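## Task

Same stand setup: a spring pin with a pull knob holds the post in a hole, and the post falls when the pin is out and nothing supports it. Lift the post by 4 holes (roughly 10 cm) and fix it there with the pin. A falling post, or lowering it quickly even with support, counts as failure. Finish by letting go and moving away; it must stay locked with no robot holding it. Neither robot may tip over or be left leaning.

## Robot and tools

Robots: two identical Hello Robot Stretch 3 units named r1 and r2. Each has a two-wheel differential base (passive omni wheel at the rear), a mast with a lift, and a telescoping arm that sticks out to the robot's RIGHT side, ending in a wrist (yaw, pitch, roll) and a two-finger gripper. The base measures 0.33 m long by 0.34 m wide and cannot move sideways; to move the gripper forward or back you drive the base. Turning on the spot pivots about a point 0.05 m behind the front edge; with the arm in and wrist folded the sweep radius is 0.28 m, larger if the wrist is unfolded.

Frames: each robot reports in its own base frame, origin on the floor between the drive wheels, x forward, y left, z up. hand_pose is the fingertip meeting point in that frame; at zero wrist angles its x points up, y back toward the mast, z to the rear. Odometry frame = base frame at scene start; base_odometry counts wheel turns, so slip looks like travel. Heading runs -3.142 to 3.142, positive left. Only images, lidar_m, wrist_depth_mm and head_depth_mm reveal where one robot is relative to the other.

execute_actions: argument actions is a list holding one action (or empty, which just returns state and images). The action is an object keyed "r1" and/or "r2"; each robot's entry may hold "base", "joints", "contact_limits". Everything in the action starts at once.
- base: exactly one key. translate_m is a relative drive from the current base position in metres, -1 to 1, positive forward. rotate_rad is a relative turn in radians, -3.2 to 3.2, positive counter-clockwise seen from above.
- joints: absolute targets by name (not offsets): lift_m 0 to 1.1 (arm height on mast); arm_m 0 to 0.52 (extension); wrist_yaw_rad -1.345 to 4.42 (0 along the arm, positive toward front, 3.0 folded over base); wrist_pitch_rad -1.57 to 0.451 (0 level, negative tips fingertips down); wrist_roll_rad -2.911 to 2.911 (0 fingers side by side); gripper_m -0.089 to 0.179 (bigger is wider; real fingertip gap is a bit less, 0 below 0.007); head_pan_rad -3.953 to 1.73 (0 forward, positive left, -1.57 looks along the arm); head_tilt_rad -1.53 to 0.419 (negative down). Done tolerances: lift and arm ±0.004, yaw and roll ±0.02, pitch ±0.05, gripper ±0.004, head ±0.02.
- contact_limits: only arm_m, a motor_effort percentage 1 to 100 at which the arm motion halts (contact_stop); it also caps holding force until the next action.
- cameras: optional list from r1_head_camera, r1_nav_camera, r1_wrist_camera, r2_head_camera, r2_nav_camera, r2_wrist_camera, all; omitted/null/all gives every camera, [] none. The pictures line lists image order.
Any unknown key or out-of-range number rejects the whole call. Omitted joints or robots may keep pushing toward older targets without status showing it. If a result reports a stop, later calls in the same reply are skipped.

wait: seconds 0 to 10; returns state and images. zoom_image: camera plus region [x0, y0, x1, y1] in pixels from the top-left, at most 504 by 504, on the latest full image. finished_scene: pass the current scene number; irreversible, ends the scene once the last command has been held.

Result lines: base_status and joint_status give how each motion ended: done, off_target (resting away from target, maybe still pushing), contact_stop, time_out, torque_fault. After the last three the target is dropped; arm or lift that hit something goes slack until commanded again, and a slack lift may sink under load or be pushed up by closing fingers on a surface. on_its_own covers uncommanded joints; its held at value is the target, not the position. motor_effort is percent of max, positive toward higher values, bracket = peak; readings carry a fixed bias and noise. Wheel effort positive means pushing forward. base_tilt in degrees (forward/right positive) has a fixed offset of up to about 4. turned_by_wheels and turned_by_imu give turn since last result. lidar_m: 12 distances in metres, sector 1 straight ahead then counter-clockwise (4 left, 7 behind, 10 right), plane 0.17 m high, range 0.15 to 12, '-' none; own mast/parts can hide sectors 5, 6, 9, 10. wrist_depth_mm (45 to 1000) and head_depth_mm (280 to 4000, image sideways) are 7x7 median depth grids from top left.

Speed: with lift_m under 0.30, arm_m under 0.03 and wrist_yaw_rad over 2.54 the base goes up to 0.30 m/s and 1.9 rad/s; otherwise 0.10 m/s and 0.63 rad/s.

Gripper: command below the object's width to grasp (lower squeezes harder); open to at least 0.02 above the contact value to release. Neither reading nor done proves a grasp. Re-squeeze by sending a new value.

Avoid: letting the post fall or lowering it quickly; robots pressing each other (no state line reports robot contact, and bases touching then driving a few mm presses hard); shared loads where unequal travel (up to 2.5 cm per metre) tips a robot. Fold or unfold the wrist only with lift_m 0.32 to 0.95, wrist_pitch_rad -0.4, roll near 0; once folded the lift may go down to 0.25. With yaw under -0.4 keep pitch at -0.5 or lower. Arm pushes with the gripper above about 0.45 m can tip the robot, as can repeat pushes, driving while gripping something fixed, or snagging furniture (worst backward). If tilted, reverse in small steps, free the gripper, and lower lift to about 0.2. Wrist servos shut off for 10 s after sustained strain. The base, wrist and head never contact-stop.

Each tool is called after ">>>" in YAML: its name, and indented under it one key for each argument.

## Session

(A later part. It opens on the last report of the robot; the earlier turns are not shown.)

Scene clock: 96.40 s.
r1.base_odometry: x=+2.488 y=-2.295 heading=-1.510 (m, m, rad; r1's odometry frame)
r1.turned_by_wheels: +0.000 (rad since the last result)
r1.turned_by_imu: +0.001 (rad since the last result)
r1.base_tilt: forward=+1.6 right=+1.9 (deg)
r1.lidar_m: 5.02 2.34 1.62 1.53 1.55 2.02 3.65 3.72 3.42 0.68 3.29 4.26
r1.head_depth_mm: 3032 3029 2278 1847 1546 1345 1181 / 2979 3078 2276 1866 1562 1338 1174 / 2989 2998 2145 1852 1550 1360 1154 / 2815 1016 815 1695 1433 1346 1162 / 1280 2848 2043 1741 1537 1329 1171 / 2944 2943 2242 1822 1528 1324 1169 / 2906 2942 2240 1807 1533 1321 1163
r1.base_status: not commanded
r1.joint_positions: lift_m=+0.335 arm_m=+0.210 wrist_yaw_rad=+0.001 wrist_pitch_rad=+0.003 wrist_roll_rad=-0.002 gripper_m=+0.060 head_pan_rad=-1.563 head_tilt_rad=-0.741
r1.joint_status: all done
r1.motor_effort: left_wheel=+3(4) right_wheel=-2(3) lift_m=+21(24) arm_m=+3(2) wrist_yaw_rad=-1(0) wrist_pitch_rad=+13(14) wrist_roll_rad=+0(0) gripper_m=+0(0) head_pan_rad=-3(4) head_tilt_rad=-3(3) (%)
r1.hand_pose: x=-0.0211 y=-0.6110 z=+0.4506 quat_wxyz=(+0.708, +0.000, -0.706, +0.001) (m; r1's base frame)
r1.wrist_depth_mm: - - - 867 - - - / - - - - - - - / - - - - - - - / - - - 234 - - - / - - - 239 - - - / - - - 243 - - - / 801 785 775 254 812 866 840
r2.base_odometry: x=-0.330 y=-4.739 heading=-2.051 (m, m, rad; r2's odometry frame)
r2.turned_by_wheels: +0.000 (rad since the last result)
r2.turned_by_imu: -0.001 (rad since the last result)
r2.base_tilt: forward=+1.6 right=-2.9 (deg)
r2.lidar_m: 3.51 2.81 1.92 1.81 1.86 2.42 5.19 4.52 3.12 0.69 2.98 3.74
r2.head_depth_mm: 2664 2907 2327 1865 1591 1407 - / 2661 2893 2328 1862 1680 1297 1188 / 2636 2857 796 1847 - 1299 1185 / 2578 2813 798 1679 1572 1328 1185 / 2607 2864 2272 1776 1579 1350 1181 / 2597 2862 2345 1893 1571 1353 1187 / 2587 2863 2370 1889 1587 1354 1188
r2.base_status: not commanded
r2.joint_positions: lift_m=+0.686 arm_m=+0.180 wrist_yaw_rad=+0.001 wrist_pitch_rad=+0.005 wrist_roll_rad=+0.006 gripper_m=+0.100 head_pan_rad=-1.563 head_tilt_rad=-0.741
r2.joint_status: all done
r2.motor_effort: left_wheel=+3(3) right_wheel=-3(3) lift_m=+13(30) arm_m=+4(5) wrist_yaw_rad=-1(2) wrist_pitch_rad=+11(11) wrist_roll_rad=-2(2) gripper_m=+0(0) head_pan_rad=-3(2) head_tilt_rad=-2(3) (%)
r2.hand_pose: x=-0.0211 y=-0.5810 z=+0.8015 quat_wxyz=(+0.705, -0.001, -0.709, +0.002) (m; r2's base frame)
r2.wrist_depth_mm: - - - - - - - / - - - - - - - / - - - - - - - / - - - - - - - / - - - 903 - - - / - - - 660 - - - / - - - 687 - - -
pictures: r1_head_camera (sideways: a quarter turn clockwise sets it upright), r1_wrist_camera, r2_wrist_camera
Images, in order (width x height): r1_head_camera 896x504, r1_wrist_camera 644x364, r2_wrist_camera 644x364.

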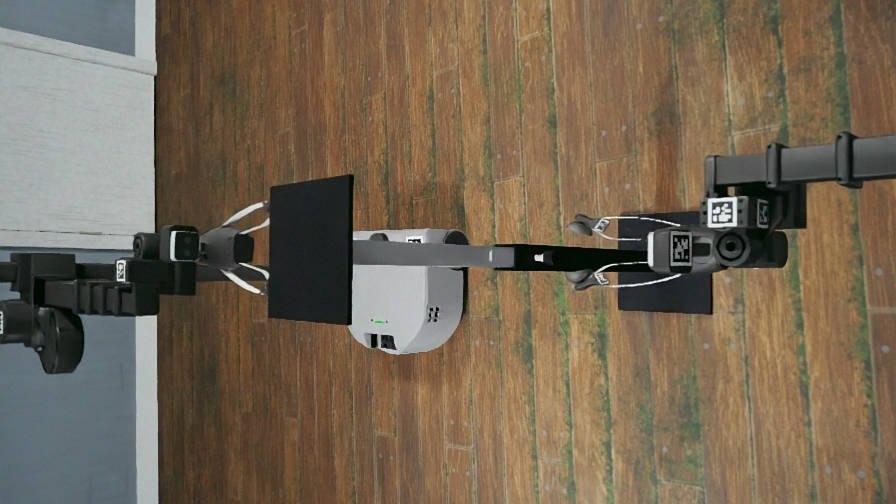

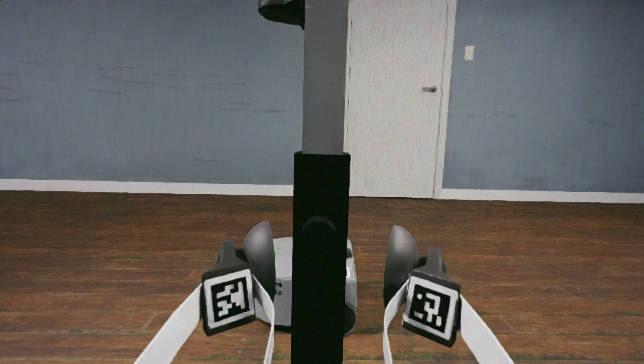

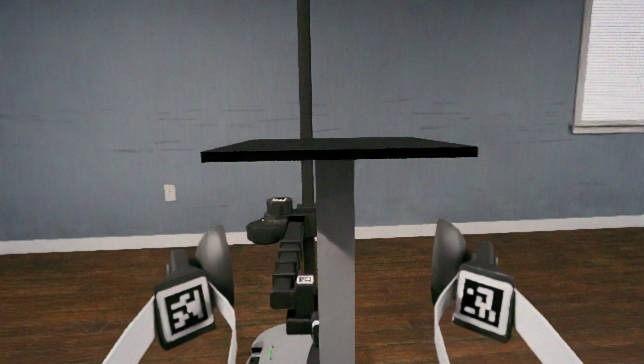

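>>> execute_actions:
  actions:
    - {"r1":{"base":{"translate_m":0.006},"joints":{"arm_m":0.262,"gripper_m":0.045}},"r2":{"joints":{"lift_m":0.695,"arm_m":0.30,"gripper_m":0.07}}}
  cameras: ["r1_head_camera","r1_wrist_camera","r2_wrist_camera"]

Scene clock: 104.90 s.
r1.base_odometry: x=+2.488 y=-2.301 heading=-1.510 (m, m, rad; r1's odometry frame)
r1.turned_by_wheels: +0.000 (rad since the last result)
r1.turned_by_imu: +0.001 (rad since the last result)
r1.base_tilt: forward=+1.6 right=+1.8 (deg)
r1.lidar_m: 5.05 2.34 1.62 1.52 1.55 2.02 3.65 3.72 3.40 0.68 3.29 4.29
r1.head_depth_mm: 3034 3029 2309 1849 1560 1347 1176 / 2950 3008 2286 1856 1546 1342 1189 / 3003 2971 2141 1866 1548 1415 1167 / 1428 956 817 1702 1457 1294 1172 / 1268 2834 2115 1731 1537 1328 1170 / 2926 2908 2250 1834 1540 1332 1169 / 2904 2920 2245 1812 1539 1316 1157
r1.base_status: done
r1.joint_positions: lift_m=+0.335 arm_m=+0.262 wrist_yaw_rad=+0.001 wrist_pitch_rad=+0.003 wrist_roll_rad=-0.002 gripper_m=+0.045 head_pan_rad=-1.563 head_tilt_rad=-0.741
r1.joint_status: all done
r1.motor_effort: left_wheel=+3(7) right_wheel=-3(6) lift_m=+21(21) arm_m=+3(4) wrist_yaw_rad=-1(0) wrist_pitch_rad=+14(14) wrist_roll_rad=+0(0) gripper_m=+0(60) head_pan_rad=-4(4) head_tilt_rad=-2(3) (%)
r1.hand_pose: x=-0.0211 y=-0.6630 z=+0.4506 quat_wxyz=(+0.708, +0.000, -0.706, +0.001) (m; r1's base frame)
r1.wrist_depth_mm: - - - 178 - - - / - - - 183 - - - / - - - 187 - - - / - - - 183 - - - / - - - 185 - - - / - - - 189 - - - / 793 811 757 195 803 846 865
r2.base_odometry: x=-0.330 y=-4.739 heading=-2.051 (m, m, rad; r2's odometry frame)
r2.turned_by_wheels: +0.000 (rad since the last result)
r2.turned_by_imu: -0.001 (rad since the last result)
r2.base_tilt: forward=+1.6 right=-2.9 (deg)
r2.lidar_m: 3.51 2.80 1.92 1.80 1.87 2.42 5.21 4.50 3.11 0.68 2.99 3.75
r2.head_depth_mm: 2671 2893 2330 1876 1598 1367 - / 2630 2919 2324 1975 - 1332 1170 / 2628 2854 796 - 1493 1334 1186 / 2569 2807 797 1691 1537 1321 1183 / 2598 2820 2273 1798 1565 1351 1188 / 2580 2875 2346 1891 1578 1351 1188 / 2592 2866 2348 1883 1577 1354 1188
r2.base_status: not commanded
r2.joint_positions: lift_m=+0.694 arm_m=+0.300 wrist_yaw_rad=+0.001 wrist_pitch_rad=+0.005 wrist_roll_rad=+0.006 gripper_m=+0.070 head_pan_rad=-1.563 head_tilt_rad=-0.741
r2.joint_status: all done
r2.motor_effort: left_wheel=+2(3) right_wheel=-2(3) lift_m=+36(38) arm_m=+4(2) wrist_yaw_rad=-1(1) wrist_pitch_rad=+11(11) wrist_roll_rad=-2(2) gripper_m=+0(96) head_pan_rad=-3(2) head_tilt_rad=-3(3) (%)
r2.hand_pose: x=-0.0211 y=-0.7010 z=+0.8104 quat_wxyz=(+0.705, -0.001, -0.709, +0.002) (m; r2's base frame)
r2.wrist_depth_mm: - - - - - - - / - - - - - - - / - - - - - - - / - - 146 142 137 134 - / - 86 84 85 85 89 87 / - - - 159 - - - / - - - 162 - - -
pictures: r1_head_camera (sideways: a quarter turn clockwise sets it upright), r1_wrist_camera, r2_wrist_camera
Images, in order (width x height): r1_head_camera 896x504, r1_wrist_camera 644x364, r2_wrist_camera 644x364.

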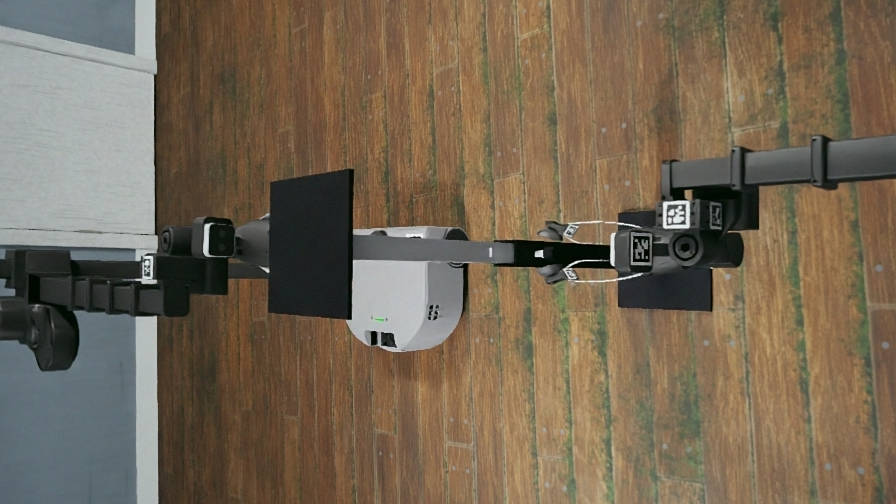

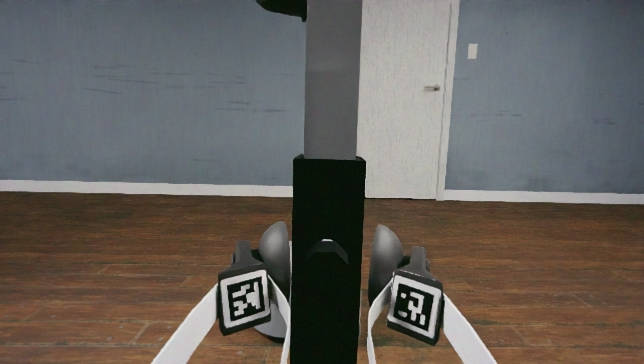

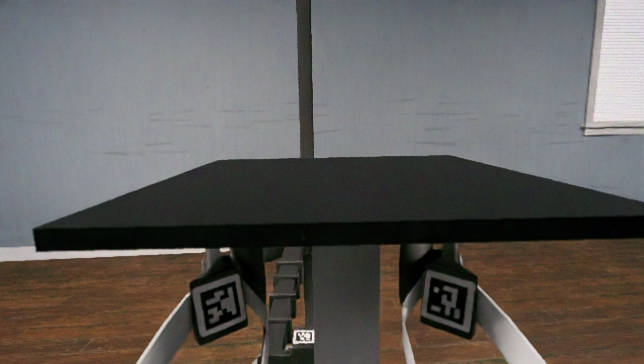

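>>> execute_actions:
  actions:
    - {"r1":{"joints":{"arm_m":0.267}},"r2":{"base":{"translate_m":-0.005},"joints":{"arm_m":0.310}}}
  cameras: []

>>> execute_actions:
  actions:
    - {"r2":{"joints":{"gripper_m":-0.045}}}
  cameras: ["r1_head_camera","r2_wrist_camera"]

>>> execute_actions:
  actions:
    - {"r2":{"joints":{"lift_m":0.712}}}
  cameras: ["r1_head_camera","r2_wrist_camera"]

Scene clock: 110.97 s.
r1.base_odometry: x=+2.488 y=-2.301 heading=-1.510 (m, m, rad; r1's odometry frame)
r1.turned_by_wheels: +0.000 (rad since the last result)
r1.turned_by_imu: +0.001 (rad since the last result)
r1.base_tilt: forward=+1.6 right=+1.9 (deg)
r1.lidar_m: 5.05 2.35 1.62 1.53 1.56 2.03 3.65 3.75 3.39 0.69 3.27 4.25
r1.head_depth_mm: 3050 3014 2315 1866 1569 1339 1182 / 3003 3024 2322 1855 1559 1342 1177 / 2927 2979 2161 1844 1551 1378 1179 / 2840 928 813 1693 1471 1289 1174 / 1274 2694 2122 1742 1545 1323 1175 / 2867 2960 2236 1812 1526 1326 1162 / 2884 2900 2258 1828 1534 1321 1164
r1.base_status: not commanded
r1.joint_positions: lift_m=+0.335 arm_m=+0.267 wrist_yaw_rad=+0.001 wrist_pitch_rad=+0.003 wrist_roll_rad=-0.002 gripper_m=+0.045 head_pan_rad=-1.563 head_tilt_rad=-0.741
r1.joint_status: all done
r1.motor_effort: left_wheel=+3(3) right_wheel=-3(2) lift_m=+21(21) arm_m=+3(3) wrist_yaw_rad=-1(1) wrist_pitch_rad=+13(13) wrist_roll_rad=+0(0) gripper_m=-1(1) head_pan_rad=-3(4) head_tilt_rad=-3(3) (%)
r1.hand_pose: x=-0.0211 y=-0.6680 z=+0.4506 quat_wxyz=(+0.708, +0.000, -0.706, +0.001) (m; r1's base frame)
r1.wrist_depth_mm: - - - 174 - - - / - - - 178 - - - / - - - 182 - - - / - - - 176 - - - / - - - 180 - - - / - - - 182 - - - / 790 797 766 190 778 829 845
r2.base_odometry: x=-0.328 y=-4.734 heading=-2.050 (m, m, rad; r2's odometry frame)
r2.turned_by_wheels: +0.000 (rad since the last result)
r2.turned_by_imu: +0.000 (rad since the last result)
r2.base_tilt: forward=+1.6 right=-2.9 (deg)
r2.lidar_m: 3.51 2.81 1.92 1.81 1.86 2.43 5.22 4.54 3.12 0.68 2.97 3.74
r2.head_depth_mm: 2676 2894 2329 1864 1603 1367 - / 2642 2887 2340 1987 1535 1346 1171 / 2639 2886 795 - 1516 1345 1181 / 2605 2810 797 1699 1536 1323 1183 / 2600 2848 2269 1774 1575 1347 1182 / 2580 2849 2332 1899 1577 1349 1184 / 2585 2864 2366 1893 1579 1353 1189
r2.base_status: done
r2.joint_positions: lift_m=+0.694 arm_m=+0.310 wrist_yaw_rad=+0.001 wrist_pitch_rad=+0.005 wrist_roll_rad=+0.006 gripper_m=+0.070 head_pan_rad=-1.563 head_tilt_rad=-0.741
r2.joint_status: all done
r2.motor_effort: left_wheel=+2(6) right_wheel=-2(8) lift_m=+37(37) arm_m=+4(9) wrist_yaw_rad=-1(1) wrist_pitch_rad=+11(11) wrist_roll_rad=-2(2) gripper_m=+0(0) head_pan_rad=-3(3) head_tilt_rad=-3(3) (%)
r2.hand_pose: x=-0.0211 y=-0.7110 z=+0.8104 quat_wxyz=(+0.705, -0.001, -0.709, +0.002) (m; r2's base frame)
r2.wrist_depth_mm: - - - - - - - / - - - - - - - / - - - - - - - / - - 146 141 137 133 - / 97 77 76 75 75 75 75 / - - - 146 - - - / - - - 150 - - -
pictures: none
No camera images: the call's "cameras" was empty. Leave "cameras" out to get every camera's image.

Scene clock: 112.60 s.
r1.base_odometry: x=+2.488 y=-2.301 heading=-1.510 (m, m, rad; r1's odometry frame)
r1.turned_by_wheels: +0.000 (rad since the last result)
r1.turned_by_imu: +0.000 (rad since the last result)
r1.base_tilt: forward=+1.6 right=+1.9 (deg)
r1.lidar_m: 5.05 2.34 1.62 1.52 1.55 2.02 3.65 3.73 3.39 0.68 3.27 4.25
r1.head_depth_mm: 3002 3002 2309 1849 1565 1350 1177 / 3002 2988 2290 1865 1550 1348 1182 / 2973 3065 2137 1849 1558 1377 1177 / 2818 923 813 1706 1473 1284 1171 / 1275 2731 2118 1749 1541 1332 1169 / 2904 2944 2223 1834 1544 1328 1172 / 2883 2938 2246 1827 1531 1324 1160
r1.base_status: not commanded
r1.joint_positions: lift_m=+0.335 arm_m=+0.267 wrist_yaw_rad=+0.001 wrist_pitch_rad=+0.003 wrist_roll_rad=-0.002 gripper_m=+0.045 head_pan_rad=-1.563 head_tilt_rad=-0.741
r1.joint_status: not commanded
r1.motor_effort: left_wheel=+3(3) right_wheel=-3(3) lift_m=+21(21) arm_m=+3(3) wrist_yaw_rad=+0(0) wrist_pitch_rad=+13(13) wrist_roll_rad=+0(0) gripper_m=+0(1) head_pan_rad=-4(3) head_tilt_rad=-4(4) (%)
r1.hand_pose: x=-0.0211 y=-0.6680 z=+0.4506 quat_wxyz=(+0.708, +0.000, -0.706, +0.001) (m; r1's base frame)
r1.wrist_depth_mm: - - - 175 - - - / - - - 179 - - - / - - - 181 - - - / - - - 176 - - - / - - - 180 - - - / - - - 183 - - - / 794 802 786 189 803 851 866
r2.base_odometry: x=-0.328 y=-4.734 heading=-2.050 (m, m, rad; r2's odometry frame)
r2.turned_by_wheels: +0.000 (rad since the last result)
r2.turned_by_imu: +0.000 (rad since the last result)
r2.base_tilt: forward=+1.6 right=-2.8 (deg)
r2.lidar_m: 3.51 2.80 1.92 1.80 1.86 2.42 5.20 4.51 3.13 0.68 2.99 3.75
r2.head_depth_mm: 2684 2900 2326 1871 1597 1378 - / 2663 2912 2349 1981 1536 1341 1169 / 2629 2876 794 - 1526 1334 1184 / 2586 2809 794 1700 1533 1320 1181 / 2608 2810 2259 1778 1572 1348 1185 / 2567 2847 2366 1880 1578 1354 1188 / 2562 2847 2348 1890 1586 1354 1188
r2.base_status: not commanded
r2.joint_positions: lift_m=+0.694 arm_m=+0.311 wrist_yaw_rad=-0.001 wrist_pitch_rad=+0.007 wrist_roll_rad=+0.006 gripper_m=-0.043 head_pan_rad=-1.563 head_tilt_rad=-0.741
r2.joint_status: all done
r2.motor_effort: left_wheel=+2(3) right_wheel=-1(2) lift_m=+37(36) arm_m=-11(10) wrist_yaw_rad=+1(1) wrist_pitch_rad=+10(11) wrist_roll_rad=-2(2) gripper_m=-32(100) head_pan_rad=-2(3) head_tilt_rad=-3(3) (%)
r2.hand_pose: x=-0.0217 y=-0.7121 z=+0.8109 quat_wxyz=(+0.705, -0.003, -0.709, +0.002) (m; r2's base frame)
r2.wrist_depth_mm: - - - - - - - / - - - - - - - / - - - - - - - / - - 147 142 138 135 - / 98 78 77 76 74 73 72 / - - - 142 71 - - / - - - 146 - - -
pictures: r1_head_camera (sideways: a quarter turn clockwise sets it upright), r2_wrist_camera
Images, in order (width x height): r1_head_camera 896x504, r2_wrist_camera 644x364.

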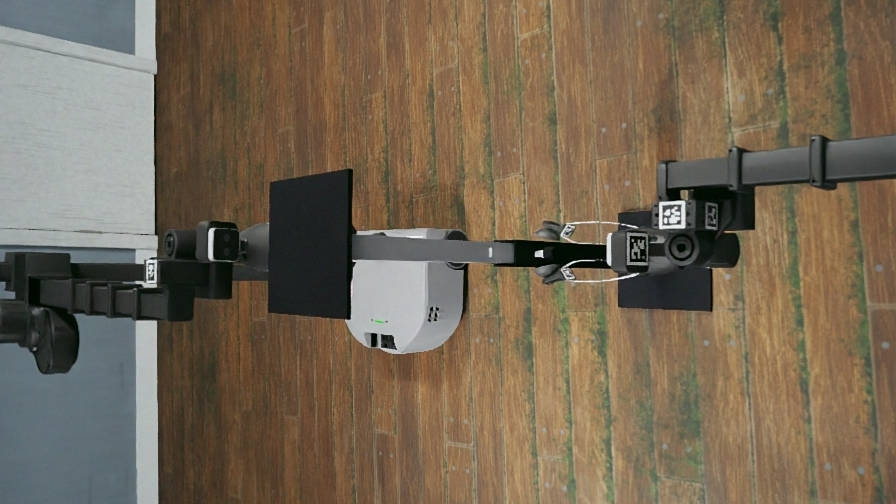

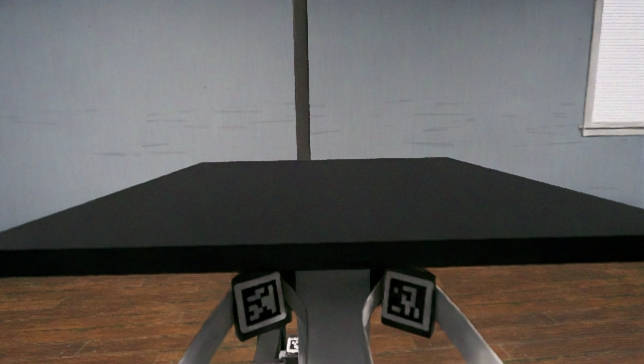

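Scene clock: 113.60 s.
r1.base_odometry: x=+2.488 y=-2.301 heading=-1.510 (m, m, rad; r1's odometry frame)
r1.turned_by_wheels: +0.000 (rad since the last result)
r1.turned_by_imu: +0.000 (rad since the last result)
r1.base_tilt: forward=+1.6 right=+1.8 (deg)
r1.lidar_m: 5.04 2.34 1.62 1.53 1.55 2.02 3.66 3.73 3.40 0.69 3.29 4.26
r1.head_depth_mm: 3053 3024 2315 1865 1572 1345 1180 / 2938 3051 2262 1854 1554 1337 1179 / 2944 2992 2148 1854 1542 1375 1173 / 2820 905 813 1690 1477 1286 1174 / 1263 2704 2104 1745 1538 1326 1168 / 2886 2939 2233 1819 1539 1336 1162 / 2888 2904 2249 1816 1537 1314 1168
r1.base_status: not commanded
r1.joint_positions: lift_m=+0.335 arm_m=+0.267 wrist_yaw_rad=+0.001 wrist_pitch_rad=+0.003 wrist_roll_rad=-0.002 gripper_m=+0.045 head_pan_rad=-1.563 head_tilt_rad=-0.741
r1.joint_status: not commanded
r1.motor_effort: left_wheel=+3(2) right_wheel=-3(3) lift_m=+21(21) arm_m=+2(2) wrist_yaw_rad=+0(0) wrist_pitch_rad=+13(13) wrist_roll_rad=+0(0) gripper_m=+0(1) head_pan_rad=-4(3) head_tilt_rad=-4(4) (%)
r1.hand_pose: x=-0.0211 y=-0.6680 z=+0.4506 quat_wxyz=(+0.708, +0.000, -0.706, +0.001) (m; r1's base frame)
r1.wrist_depth_mm: - - - 175 - - - / - - - 179 - - - / - - - 182 - - - / - - - 176 - - - / - - - 180 - - - / - - - 181 - - - / 813 793 781 189 796 857 861
r2.base_odometry: x=-0.328 y=-4.734 heading=-2.051 (m, m, rad; r2's odometry frame)
r2.turned_by_wheels: +0.000 (rad since the last result)
r2.turned_by_imu: +0.006 (rad since the last result)
r2.base_tilt: forward=+1.6 right=-2.8 (deg)
r2.lidar_m: 3.52 2.80 1.92 1.80 1.86 2.43 5.19 4.50 3.12 0.69 2.99 3.73
r2.head_depth_mm: 2653 2919 2315 1862 1600 - - / 2636 2889 2334 2034 1521 1339 1184 / 2634 2858 791 - 1512 1332 1186 / 2534 1584 791 1706 1539 1317 1181 / 2594 2849 2277 1775 1576 1347 1185 / 2570 2843 2374 1889 1573 1351 1186 / 2603 2874 2376 1883 1578 1352 1189
r2.base_status: not commanded
r2.joint_positions: lift_m=+0.711 arm_m=+0.311 wrist_yaw_rad=-0.006 wrist_pitch_rad=-0.042 wrist_roll_rad=+0.006 gripper_m=-0.040 head_pan_rad=-1.563 head_tilt_rad=-0.741
r2.joint_status: all done
r2.motor_effort: left_wheel=+1(1) right_wheel=+3(3) lift_m=+42(43) arm_m=-12(12) wrist_yaw_rad=+6(6) wrist_pitch_rad=+30(31) wrist_roll_rad=-2(2) gripper_m=-32(32) head_pan_rad=-3(3) head_tilt_rad=-3(2) (%)
r2.hand_pose: x=-0.0230 y=-0.7108 z=+0.8151 quat_wxyz=(+0.705, +0.013, -0.709, -0.017) (m; r2's base frame)
r2.wrist_depth_mm: - - - - - - - / - - - - - - - / - - - - - - - / - - 150 146 143 141 - / - 91 89 88 87 86 85 / - 71 71 71 71 72 72 / - - - 149 - - -
pictures: r1_head_camera (sideways: a quarter turn clockwise sets it upright), r2_wrist_camera
Images, in order (width x height): r1_head_camera 896x504, r2_wrist_camera 644x364.

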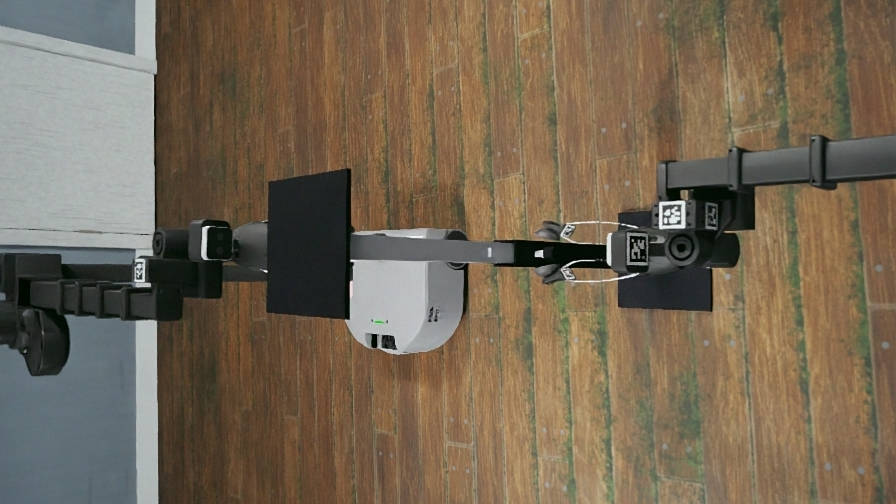

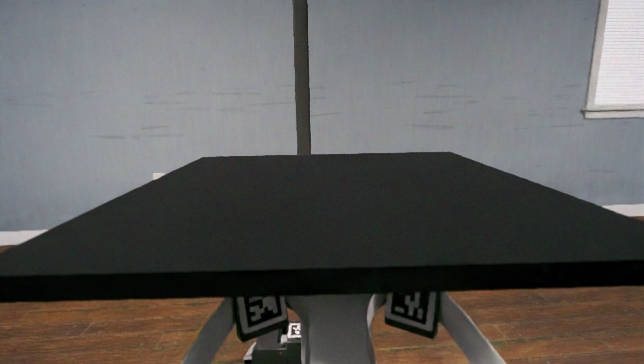

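>>> execute_actions:
  actions:
    - {"r1":{"joints":{"gripper_m":-0.07}},"r2":{"joints":{"arm_m":0.313}}}
  cameras: ["r1_wrist_camera"]

>>> execute_actions:
  actions:
    - {"r1":{"joints":{"gripper_m":-0.072,"arm_m":0.256}}}
  cameras: ["r1_head_camera","r1_wrist_camera"]

>>> execute_actions:
  actions:
    - {"r1":{"joints":{"gripper_m":-0.07}},"r2":{"joints":{"lift_m":0.722}}}
  cameras: ["r1_head_camera"]

Scene clock: 122.43 s.
r1.base_odometry: x=+2.488 y=-2.301 heading=-1.510 (m, m, rad; r1's odometry frame)
r1.turned_by_wheels: +0.000 (rad since the last result)
r1.turned_by_imu: +0.002 (rad since the last result)
r1.base_tilt: forward=+1.6 right=+1.9 (deg)
r1.lidar_m: 5.05 2.34 1.62 1.52 1.56 2.02 3.64 3.72 3.38 0.68 3.29 4.28
r1.head_depth_mm: 3026 3002 2318 1864 1556 1348 1179 / 2978 2992 2308 1853 1559 1342 1173 / 2945 3020 2139 1846 1549 1378 1174 / 2827 902 811 1689 1505 1285 1170 / 1262 2701 2110 1749 1545 1325 1165 / 2902 2948 2223 1839 1534 1324 1168 / 2874 2943 2248 1824 1536 1319 1159
r1.base_status: not commanded
r1.joint_positions: lift_m=+0.335 arm_m=+0.267 wrist_yaw_rad=+0.004 wrist_pitch_rad=+0.004 wrist_roll_rad=-0.002 gripper_m=-0.069 head_pan_rad=-1.563 head_tilt_rad=-0.741
r1.joint_status: all done
r1.motor_effort: left_wheel=+3(4) right_wheel=-6(5) lift_m=+21(21) arm_m=-5(4) wrist_yaw_rad=-3(3) wrist_pitch_rad=+13(13) wrist_roll_rad=+0(0) gripper_m=-30(99) head_pan_rad=-4(4) head_tilt_rad=-3(3) (%)
r1.hand_pose: x=-0.0205 y=-0.6686 z=+0.4509 quat_wxyz=(+0.708, +0.000, -0.706, +0.003) (m; r1's base frame)
r1.wrist_depth_mm: - - - 174 - - - / - - - 176 - - - / - - - 182 - - - / - - - 176 - - - / - - - 179 - - - / - - - 144 - - - / 808 818 787 189 793 844 862
r2.base_odometry: x=-0.328 y=-4.734 heading=-2.051 (m, m, rad; r2's odometry frame)
r2.turned_by_wheels: +0.000 (rad since the last result)
r2.turned_by_imu: -0.001 (rad since the last result)
r2.base_tilt: forward=+1.6 right=-2.8 (deg)
r2.lidar_m: 3.51 2.80 1.92 1.80 1.86 2.43 5.22 4.49 3.11 0.68 2.99 3.74
r2.head_depth_mm: 2666 2914 2329 1867 1602 - - / 2647 2880 2330 2041 1527 1345 1182 / 2643 2851 791 - 1509 1336 1182 / 2523 1581 794 1698 1538 1322 1183 / 2619 2831 2270 1793 1575 1344 1185 / 2584 2865 2362 1886 1571 1348 1189 / 2585 2847 2372 1880 1570 1359 1187
r2.base_status: not commanded
r2.joint_positions: lift_m=+0.711 arm_m=+0.313 wrist_yaw_rad=-0.007 wrist_pitch_rad=-0.044 wrist_roll_rad=+0.006 gripper_m=-0.023 head_pan_rad=-1.563 head_tilt_rad=-0.741
r2.joint_status: all done
r2.on_its_own: gripper_m is held at -0.025, not at your -0.045, by its stall guard, which is not easing now
r2.motor_effort: left_wheel=-2(2) right_wheel=+3(3) lift_m=+42(42) arm_m=-3(11) wrist_yaw_rad=+9(7) wrist_pitch_rad=+31(32) wrist_roll_rad=-2(2) gripper_m=-25(25) head_pan_rad=-3(2) head_tilt_rad=-3(3) (%)
r2.hand_pose: x=-0.0233 y=-0.7131 z=+0.8144 quat_wxyz=(+0.705, +0.013, -0.709, -0.019) (m; r2's base frame)
r2.wrist_depth_mm: - - - - - - - / - - - - - - - / - - - - - - - / - - 150 146 144 141 - / - 90 89 88 87 86 85 / - 70 70 71 70 71 72 / - - - 148 - - -
pictures: r1_wrist_camera
Images, in order (width x height): r1_wrist_camera 644x364.

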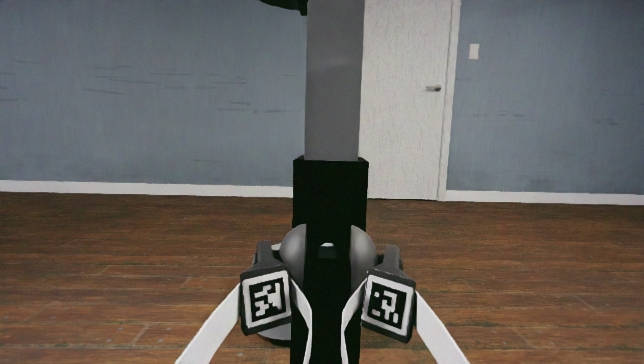

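Scene clock: 123.30 s.
r1.base_odometry: x=+2.488 y=-2.301 heading=-1.509 (m, m, rad; r1's odometry frame)
r1.turned_by_wheels: +0.000 (rad since the last result)
r1.turned_by_imu: +0.000 (rad since the last result)
r1.base_tilt: forward=+1.6 right=+1.9 (deg)
r1.lidar_m: 5.05 2.34 1.62 1.52 1.56 2.02 3.66 3.73 3.39 0.69 3.28 4.26
r1.head_depth_mm: 3053 2998 2328 1860 1559 1345 1184 / 3006 2988 2309 1841 1554 1354 1178 / 3012 2954 2143 1849 1554 1419 1173 / 2835 902 812 1700 1490 1309 1170 / 1265 2733 2113 1730 1548 1321 1163 / 2918 2953 2225 1840 1536 1322 1171 / 2851 2933 2241 1820 1532 1320 1162
r1.base_status: not commanded
r1.joint_positions: lift_m=+0.335 arm_m=+0.257 wrist_yaw_rad=+0.004 wrist_pitch_rad=+0.007 wrist_roll_rad=-0.002 gripper_m=-0.067 head_pan_rad=-1.563 head_tilt_rad=-0.741
r1.joint_status: gripper_m off_target (ended at -0.067, target -0.072); the others done
r1.motor_effort: left_wheel=+4(5) right_wheel=-7(7) lift_m=+21(21) arm_m=-8(16) wrist_yaw_rad=-3(3) wrist_pitch_rad=+12(13) wrist_roll_rad=+0(0) gripper_m=-24(47) head_pan_rad=-4(3) head_tilt_rad=-3(3) (%)
r1.hand_pose: x=-0.0203 y=-0.6580 z=+0.4515 quat_wxyz=(+0.708, -0.001, -0.706, +0.004) (m; r1's base frame)
r1.wrist_depth_mm: - - - 185 - - - / - - - 188 - - - / - - - 192 - - - / - - - 186 - - - / - - - 189 - - - / - - - 177 - - - / 802 818 789 199 793 879 881
r2.base_odometry: x=-0.328 y=-4.734 heading=-2.051 (m, m, rad; r2's odometry frame)
r2.turned_by_wheels: +0.000 (rad since the last result)
r2.turned_by_imu: +0.000 (rad since the last result)
r2.base_tilt: forward=+1.6 right=-2.8 (deg)
r2.lidar_m: 3.52 2.79 1.92 1.81 1.86 2.43 5.20 4.52 3.10 0.68 2.99 3.74
r2.head_depth_mm: 2677 2892 2312 1867 1602 - - / 2654 2886 2325 2040 1531 1348 1181 / 2652 2854 791 - 1518 1337 1183 / 2524 1582 793 1705 1541 1327 1179 / 2592 2856 2261 1786 1573 1352 1186 / 2605 2845 2335 1891 1574 1351 1188 / 2599 2871 2345 1890 1573 1356 1190
r2.base_status: not commanded
r2.joint_positions: lift_m=+0.711 arm_m=+0.313 wrist_yaw_rad=-0.007 wrist_pitch_rad=-0.044 wrist_roll_rad=+0.006 gripper_m=-0.023 head_pan_rad=-1.563 head_tilt_rad=-0.741
r2.joint_status: not commanded
r2.on_its_own: gripper_m is held at -0.025, not at your -0.045, by its stall guard, which is not easing now
r2.motor_effort: left_wheel=-1(1) right_wheel=+4(4) lift_m=+42(42) arm_m=-3(2) wrist_yaw_rad=+7(7) wrist_pitch_rad=+31(31) wrist_roll_rad=-2(2) gripper_m=-25(25) head_pan_rad=-2(2) head_tilt_rad=-3(3) (%)
r2.hand_pose: x=-0.0233 y=-0.7131 z=+0.8144 quat_wxyz=(+0.705, +0.013, -0.709, -0.019) (m; r2's base frame)
r2.wrist_depth_mm: - - - - - - - / - - - - - - - / - - - - - - - / - - 150 146 144 141 - / - 90 89 88 87 86 85 / - 70 70 71 70 71 72 / - - - 149 - - -
pictures: r1_head_camera (sideways: a quarter turn clockwise sets it upright), r1_wrist_camera
Images, in order (width x height): r1_head_camera 896x504, r1_wrist_camera 644x364.

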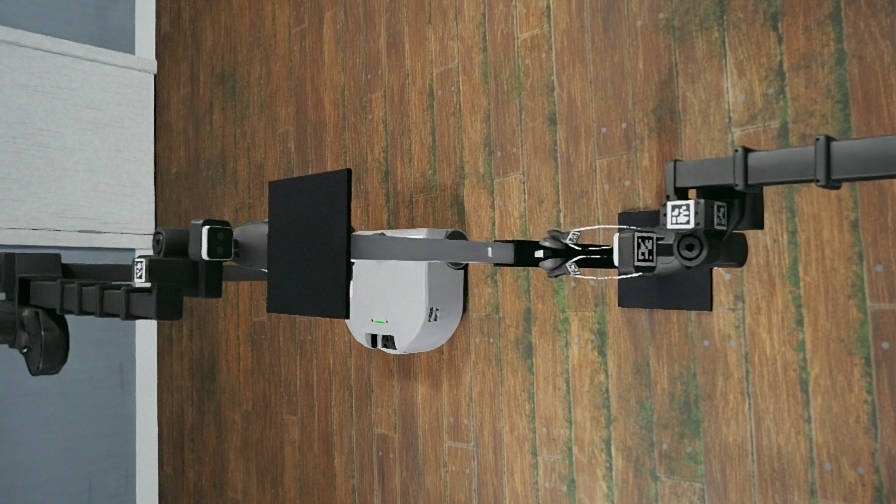

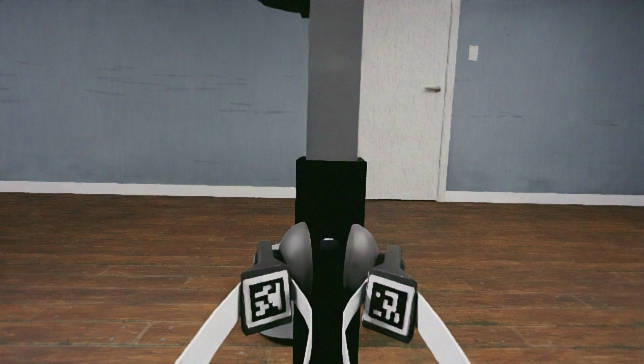

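Scene clock: 124.03 s.
r1.base_odometry: x=+2.488 y=-2.301 heading=-1.509 (m, m, rad; r1's odometry frame)
r1.turned_by_wheels: +0.000 (rad since the last result)
r1.turned_by_imu: +0.000 (rad since the last result)
r1.base_tilt: forward=+1.7 right=+1.9 (deg)
r1.lidar_m: 5.03 2.35 1.62 1.53 1.56 2.03 3.64 3.74 3.42 0.69 3.30 4.26
r1.head_depth_mm: 3013 3039 2309 1846 1562 1343 1181 / 2969 2988 2283 1850 1572 1343 1180 / 2946 2984 2139 1839 1553 1418 1172 / 2848 897 809 1711 1477 1309 1167 / 1258 2716 2095 1744 1545 1333 1177 / 2930 2896 2247 1831 1551 1320 1158 / 2872 2918 2235 1826 1527 1318 1164
r1.base_status: not commanded
r1.joint_positions: lift_m=+0.335 arm_m=+0.257 wrist_yaw_rad=+0.004 wrist_pitch_rad=+0.007 wrist_roll_rad=-0.002 gripper_m=-0.067 head_pan_rad=-1.563 head_tilt_rad=-0.741
r1.joint_status: all done
r1.motor_effort: left_wheel=+4(4) right_wheel=-7(6) lift_m=+22(22) arm_m=-9(9) wrist_yaw_rad=-3(3) wrist_pitch_rad=+12(12) wrist_roll_rad=+0(0) gripper_m=-7(42) head_pan_rad=-3(3) head_tilt_rad=-3(4) (%)
r1.hand_pose: x=-0.0203 y=-0.6580 z=+0.4515 quat_wxyz=(+0.708, -0.001, -0.706, +0.004) (m; r1's base frame)
r1.wrist_depth_mm: - - - 185 - - - / - - - 189 - - - / - - - 192 - - - / - - - 187 - - - / - - - 190 - - - / - - - 175 - - - / 798 841 777 200 819 856 873
r2.base_odometry: x=-0.328 y=-4.734 heading=-2.051 (m, m, rad; r2's odometry frame)
r2.turned_by_wheels: +0.000 (rad since the last result)
r2.turned_by_imu: +0.000 (rad since the last result)
r2.base_tilt: forward=+1.6 right=-2.8 (deg)
r2.lidar_m: 3.51 2.79 1.92 1.81 1.86 2.44 5.18 4.49 3.10 0.69 2.99 3.75
r2.head_depth_mm: 2672 2896 2338 1871 1594 - - / 2633 2875 2336 - 1563 1346 1180 / 2651 2871 791 - 1528 1342 1189 / 2516 1577 793 1706 1532 1320 1179 / 2599 2833 2267 1785 1576 1351 1185 / 2612 2873 2346 1879 1572 1354 1190 / 2599 2873 2344 1889 1577 1355 1189
r2.base_status: not commanded
r2.joint_positions: lift_m=+0.721 arm_m=+0.313 wrist_yaw_rad=-0.007 wrist_pitch_rad=-0.078 wrist_roll_rad=+0.006 gripper_m=-0.023 head_pan_rad=-1.563 head_tilt_rad=-0.741
r2.joint_status: all done
r2.on_its_own: gripper_m is held at -0.025, not at your -0.045, by its stall guard, which is not easing now; wrist_pitch_rad is at rest, and its effort (+45) is outside its rest range (-20 to +32)
r2.motor_effort: left_wheel=-2(2) right_wheel=+4(4) lift_m=+45(45) arm_m=-5(5) wrist_yaw_rad=+7(8) wrist_pitch_rad=+45(46) wrist_roll_rad=-2(2) gripper_m=-25(25) head_pan_rad=-2(3) head_tilt_rad=-3(3) (%)
r2.hand_pose: x=-0.0233 y=-0.7119 z=+0.8157 quat_wxyz=(+0.705, +0.025, -0.709, -0.031) (m; r2's base frame)
r2.wrist_depth_mm: - - - - - - - / - - - - - - - / - - - - - - - / - - 152 149 146 145 - / - 97 96 95 94 93 92 / - 71 71 71 72 72 72 / - - - 150 - - -
pictures: r1_head_camera (sideways: a quarter turn clockwise sets it upright)
Images, in order (width x height): r1_head_camera 896x504.

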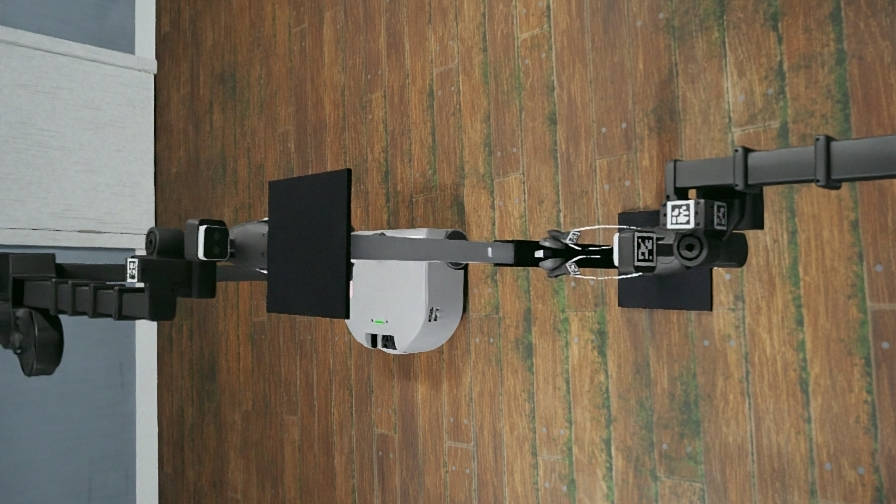

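>>> execute_actions:
  actions:
    - {"r1":{"joints":{"gripper_m":0.04}},"r2":{"joints":{"lift_m":0.702}}}
  cameras: []

>>> execute_actions:
  actions:
    - {"r1":{"joints":{"arm_m":0.263}}}
  cameras: ["r1_head_camera"]

>>> zoom_image:
  camera: "r1_head_camera"
  region: [470,200,620,300]

Scene clock: 139.63 s.
r1.base_odometry: x=+2.488 y=-2.301 heading=-1.510 (m, m, rad; r1's odometry frame)
r1.turned_by_wheels: +0.000 (rad since the last result)
r1.turned_by_imu: +0.002 (rad since the last result)
r1.base_tilt: forward=+1.6 right=+1.9 (deg)
r1.lidar_m: 5.04 2.35 1.62 1.52 1.55 2.02 3.65 3.73 3.39 0.68 3.29 4.29
r1.head_depth_mm: 2983 3026 2302 1868 1564 1343 1181 / 3020 2990 2302 1849 1549 1347 1178 / 2935 2975 2134 1839 1548 1417 1171 / 2828 923 815 1708 1427 1308 1169 / 1262 2759 2120 1745 1533 1328 1172 / 2886 2957 2270 1838 1541 1331 1169 / 2897 2926 2236 1823 1524 1322 1162
r1.base_status: not commanded
r1.joint_positions: lift_m=+0.335 arm_m=+0.256 wrist_yaw_rad=+0.002 wrist_pitch_rad=+0.007 wrist_roll_rad=-0.002 gripper_m=+0.040 head_pan_rad=-1.563 head_tilt_rad=-0.741
r1.joint_status: all done
r1.motor_effort: left_wheel=+3(5) right_wheel=-3(6) lift_m=+22(21) arm_m=-4(8) wrist_yaw_rad=-1(3) wrist_pitch_rad=+12(12) wrist_roll_rad=+0(0) gripper_m=+0(82) head_pan_rad=-4(4) head_tilt_rad=-4(4) (%)
r1.hand_pose: x=-0.0208 y=-0.6576 z=+0.4515 quat_wxyz=(+0.708, -0.001, -0.706, +0.003) (m; r1's base frame)
r1.wrist_depth_mm: - - - 185 - - - / - - - 189 - - - / - - - 191 - - - / - - - 187 - - - / - - - 190 - - - / - - - 196 - - - / 804 805 806 201 793 846 856
r2.base_odometry: x=-0.328 y=-4.734 heading=-2.051 (m, m, rad; r2's odometry frame)
r2.turned_by_wheels: +0.000 (rad since the last result)
r2.turned_by_imu: -0.001 (rad since the last result)
r2.base_tilt: forward=+1.6 right=-2.8 (deg)
r2.lidar_m: 3.52 2.79 1.91 1.80 1.86 2.44 5.20 4.46 3.10 0.68 2.99 3.73
r2.head_depth_mm: 2693 2925 2325 1876 1597 - - / 2653 2885 2338 1989 1529 1332 1156 / 2626 2874 794 - 1523 1334 1182 / 2539 1585 796 1691 1533 1325 1183 / 2594 2877 2286 1781 1579 1351 1184 / 2606 2850 2352 1875 1574 1356 1190 / 2598 2872 2362 1886 1568 1350 1192
r2.base_status: not commanded
r2.joint_positions: lift_m=+0.702 arm_m=+0.313 wrist_yaw_rad=-0.008 wrist_pitch_rad=-0.023 wrist_roll_rad=+0.006 gripper_m=-0.023 head_pan_rad=-1.563 head_tilt_rad=-0.741
r2.joint_status: all done
r2.on_its_own: gripper_m is held at -0.025, not at your -0.045, by its stall guard, which is not easing now
r2.motor_effort: left_wheel=-3(3) right_wheel=+5(4) lift_m=+15(41) arm_m=-5(4) wrist_yaw_rad=+7(8) wrist_pitch_rad=+23(45) wrist_roll_rad=-2(2) gripper_m=-25(25) head_pan_rad=-2(3) head_tilt_rad=-3(3) (%)
r2.hand_pose: x=-0.0234 y=-0.7139 z=+0.8111 quat_wxyz=(+0.705, +0.006, -0.709, -0.011) (m; r2's base frame)
r2.wrist_depth_mm: - - - - - - - / - - - - - - - / - - - - - - - / - - 147 144 140 137 - / - 85 84 82 81 80 79 / - 70 70 106 71 - - / - - - 147 - - -
pictures: none
No camera images: the call's "cameras" was empty. Leave "cameras" out to get every camera's image.

Scene clock: 140.37 s.
r1.base_odometry: x=+2.488 y=-2.301 heading=-1.510 (m, m, rad; r1's odometry frame)
r1.turned_by_wheels: +0.000 (rad since the last result)
r1.turned_by_imu: +0.000 (rad since the last result)
r1.base_tilt: forward=+1.6 right=+1.9 (deg)
r1.lidar_m: 5.03 2.34 1.62 1.52 1.56 2.03 3.66 3.73 3.39 0.68 3.29 4.26
r1.head_depth_mm: 3024 3009 2292 1857 1566 1342 1184 / 3018 2997 2288 1845 1561 1342 1177 / 2962 2918 2120 1849 1550 1377 1174 / 2849 921 814 1707 1490 1283 1170 / 1268 2697 2117 1726 1548 1327 1172 / 2956 2900 2240 1814 1529 1332 1162 / 2899 2894 2224 1807 1533 1319 1166
r1.base_status: not commanded
r1.joint_positions: lift_m=+0.335 arm_m=+0.263 wrist_yaw_rad=+0.002 wrist_pitch_rad=+0.007 wrist_roll_rad=-0.002 gripper_m=+0.040 head_pan_rad=-1.563 head_tilt_rad=-0.741
r1.joint_status: all done
r1.motor_effort: left_wheel=+4(3) right_wheel=-3(3) lift_m=+22(21) arm_m=+2(3) wrist_yaw_rad=-2(2) wrist_pitch_rad=+12(12) wrist_roll_rad=+0(0) gripper_m=+0(1) head_pan_rad=-4(3) head_tilt_rad=-4(4) (%)
r1.hand_pose: x=-0.0209 y=-0.6641 z=+0.4515 quat_wxyz=(+0.708, -0.001, -0.706, +0.003) (m; r1's base frame)
r1.wrist_depth_mm: - - - 178 - - - / - - - 182 - - - / - - - 187 - - - / - - - 181 - - - / - - - 184 - - - / - - - 151 - - - / 803 824 776 194 814 846 882
r2.base_odometry: x=-0.328 y=-4.734 heading=-2.051 (m, m, rad; r2's odometry frame)
r2.turned_by_wheels: +0.000 (rad since the last result)
r2.turned_by_imu: +0.000 (rad since the last result)
r2.base_tilt: forward=+1.6 right=-2.8 (deg)
r2.lidar_m: 3.50 2.79 1.91 1.80 1.86 2.43 5.19 4.49 3.08 0.69 2.99 3.73
r2.head_depth_mm: 2670 2876 2330 1869 1606 - - / 2656 2890 2327 1981 1534 1334 1162 / 2614 2855 794 - 1514 1339 1186 / 2541 1585 796 1701 1530 1328 1186 / 2613 2853 2268 1791 1569 1349 1186 / 2594 2855 2354 1893 1577 1352 1188 / 2573 2862 2371 1896 1577 1358 1194
r2.base_status: not commanded
r2.joint_positions: lift_m=+0.702 arm_m=+0.313 wrist_yaw_rad=-0.008 wrist_pitch_rad=-0.023 wrist_roll_rad=+0.006 gripper_m=-0.023 head_pan_rad=-1.563 head_tilt_rad=-0.741
r2.joint_status: not commanded
r2.on_its_own: gripper_m is held at -0.025, not at your -0.045, by its stall guard, which is not easing now
r2.motor_effort: left_wheel=-2(2) right_wheel=+5(4) lift_m=+15(15) arm_m=-5(4) wrist_yaw_rad=+8(7) wrist_pitch_rad=+23(23) wrist_roll_rad=-2(2) gripper_m=-24(25) head_pan_rad=-3(3) head_tilt_rad=-2(2) (%)
r2.hand_pose: x=-0.0234 y=-0.7139 z=+0.8111 quat_wxyz=(+0.705, +0.006, -0.709, -0.011) (m; r2's base frame)
r2.wrist_depth_mm: - - - - - - - / - - - - - - - / - - - - - - - / - - 147 144 140 137 - / - 85 84 82 81 80 79 / - 70 70 107 71 - - / - - - 147 - - -
pictures: r1_head_camera (sideways: a quarter turn clockwise sets it upright)
Images, in order (width x height): r1_head_camera 896x504.

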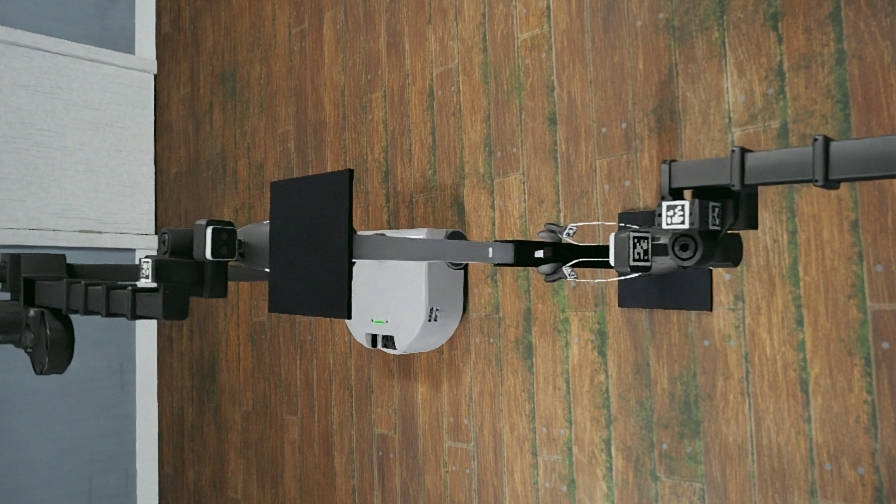

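Region (470, 200, 620, 300) of r1_head_camera's 896x504 image, scaled by 3.360, with more detail than that image has.

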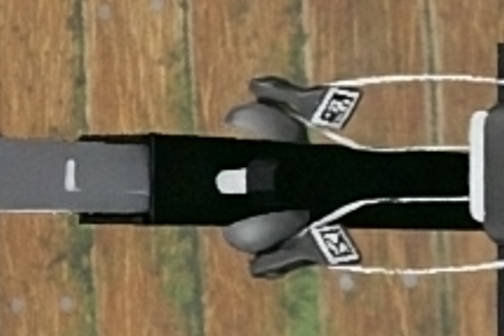

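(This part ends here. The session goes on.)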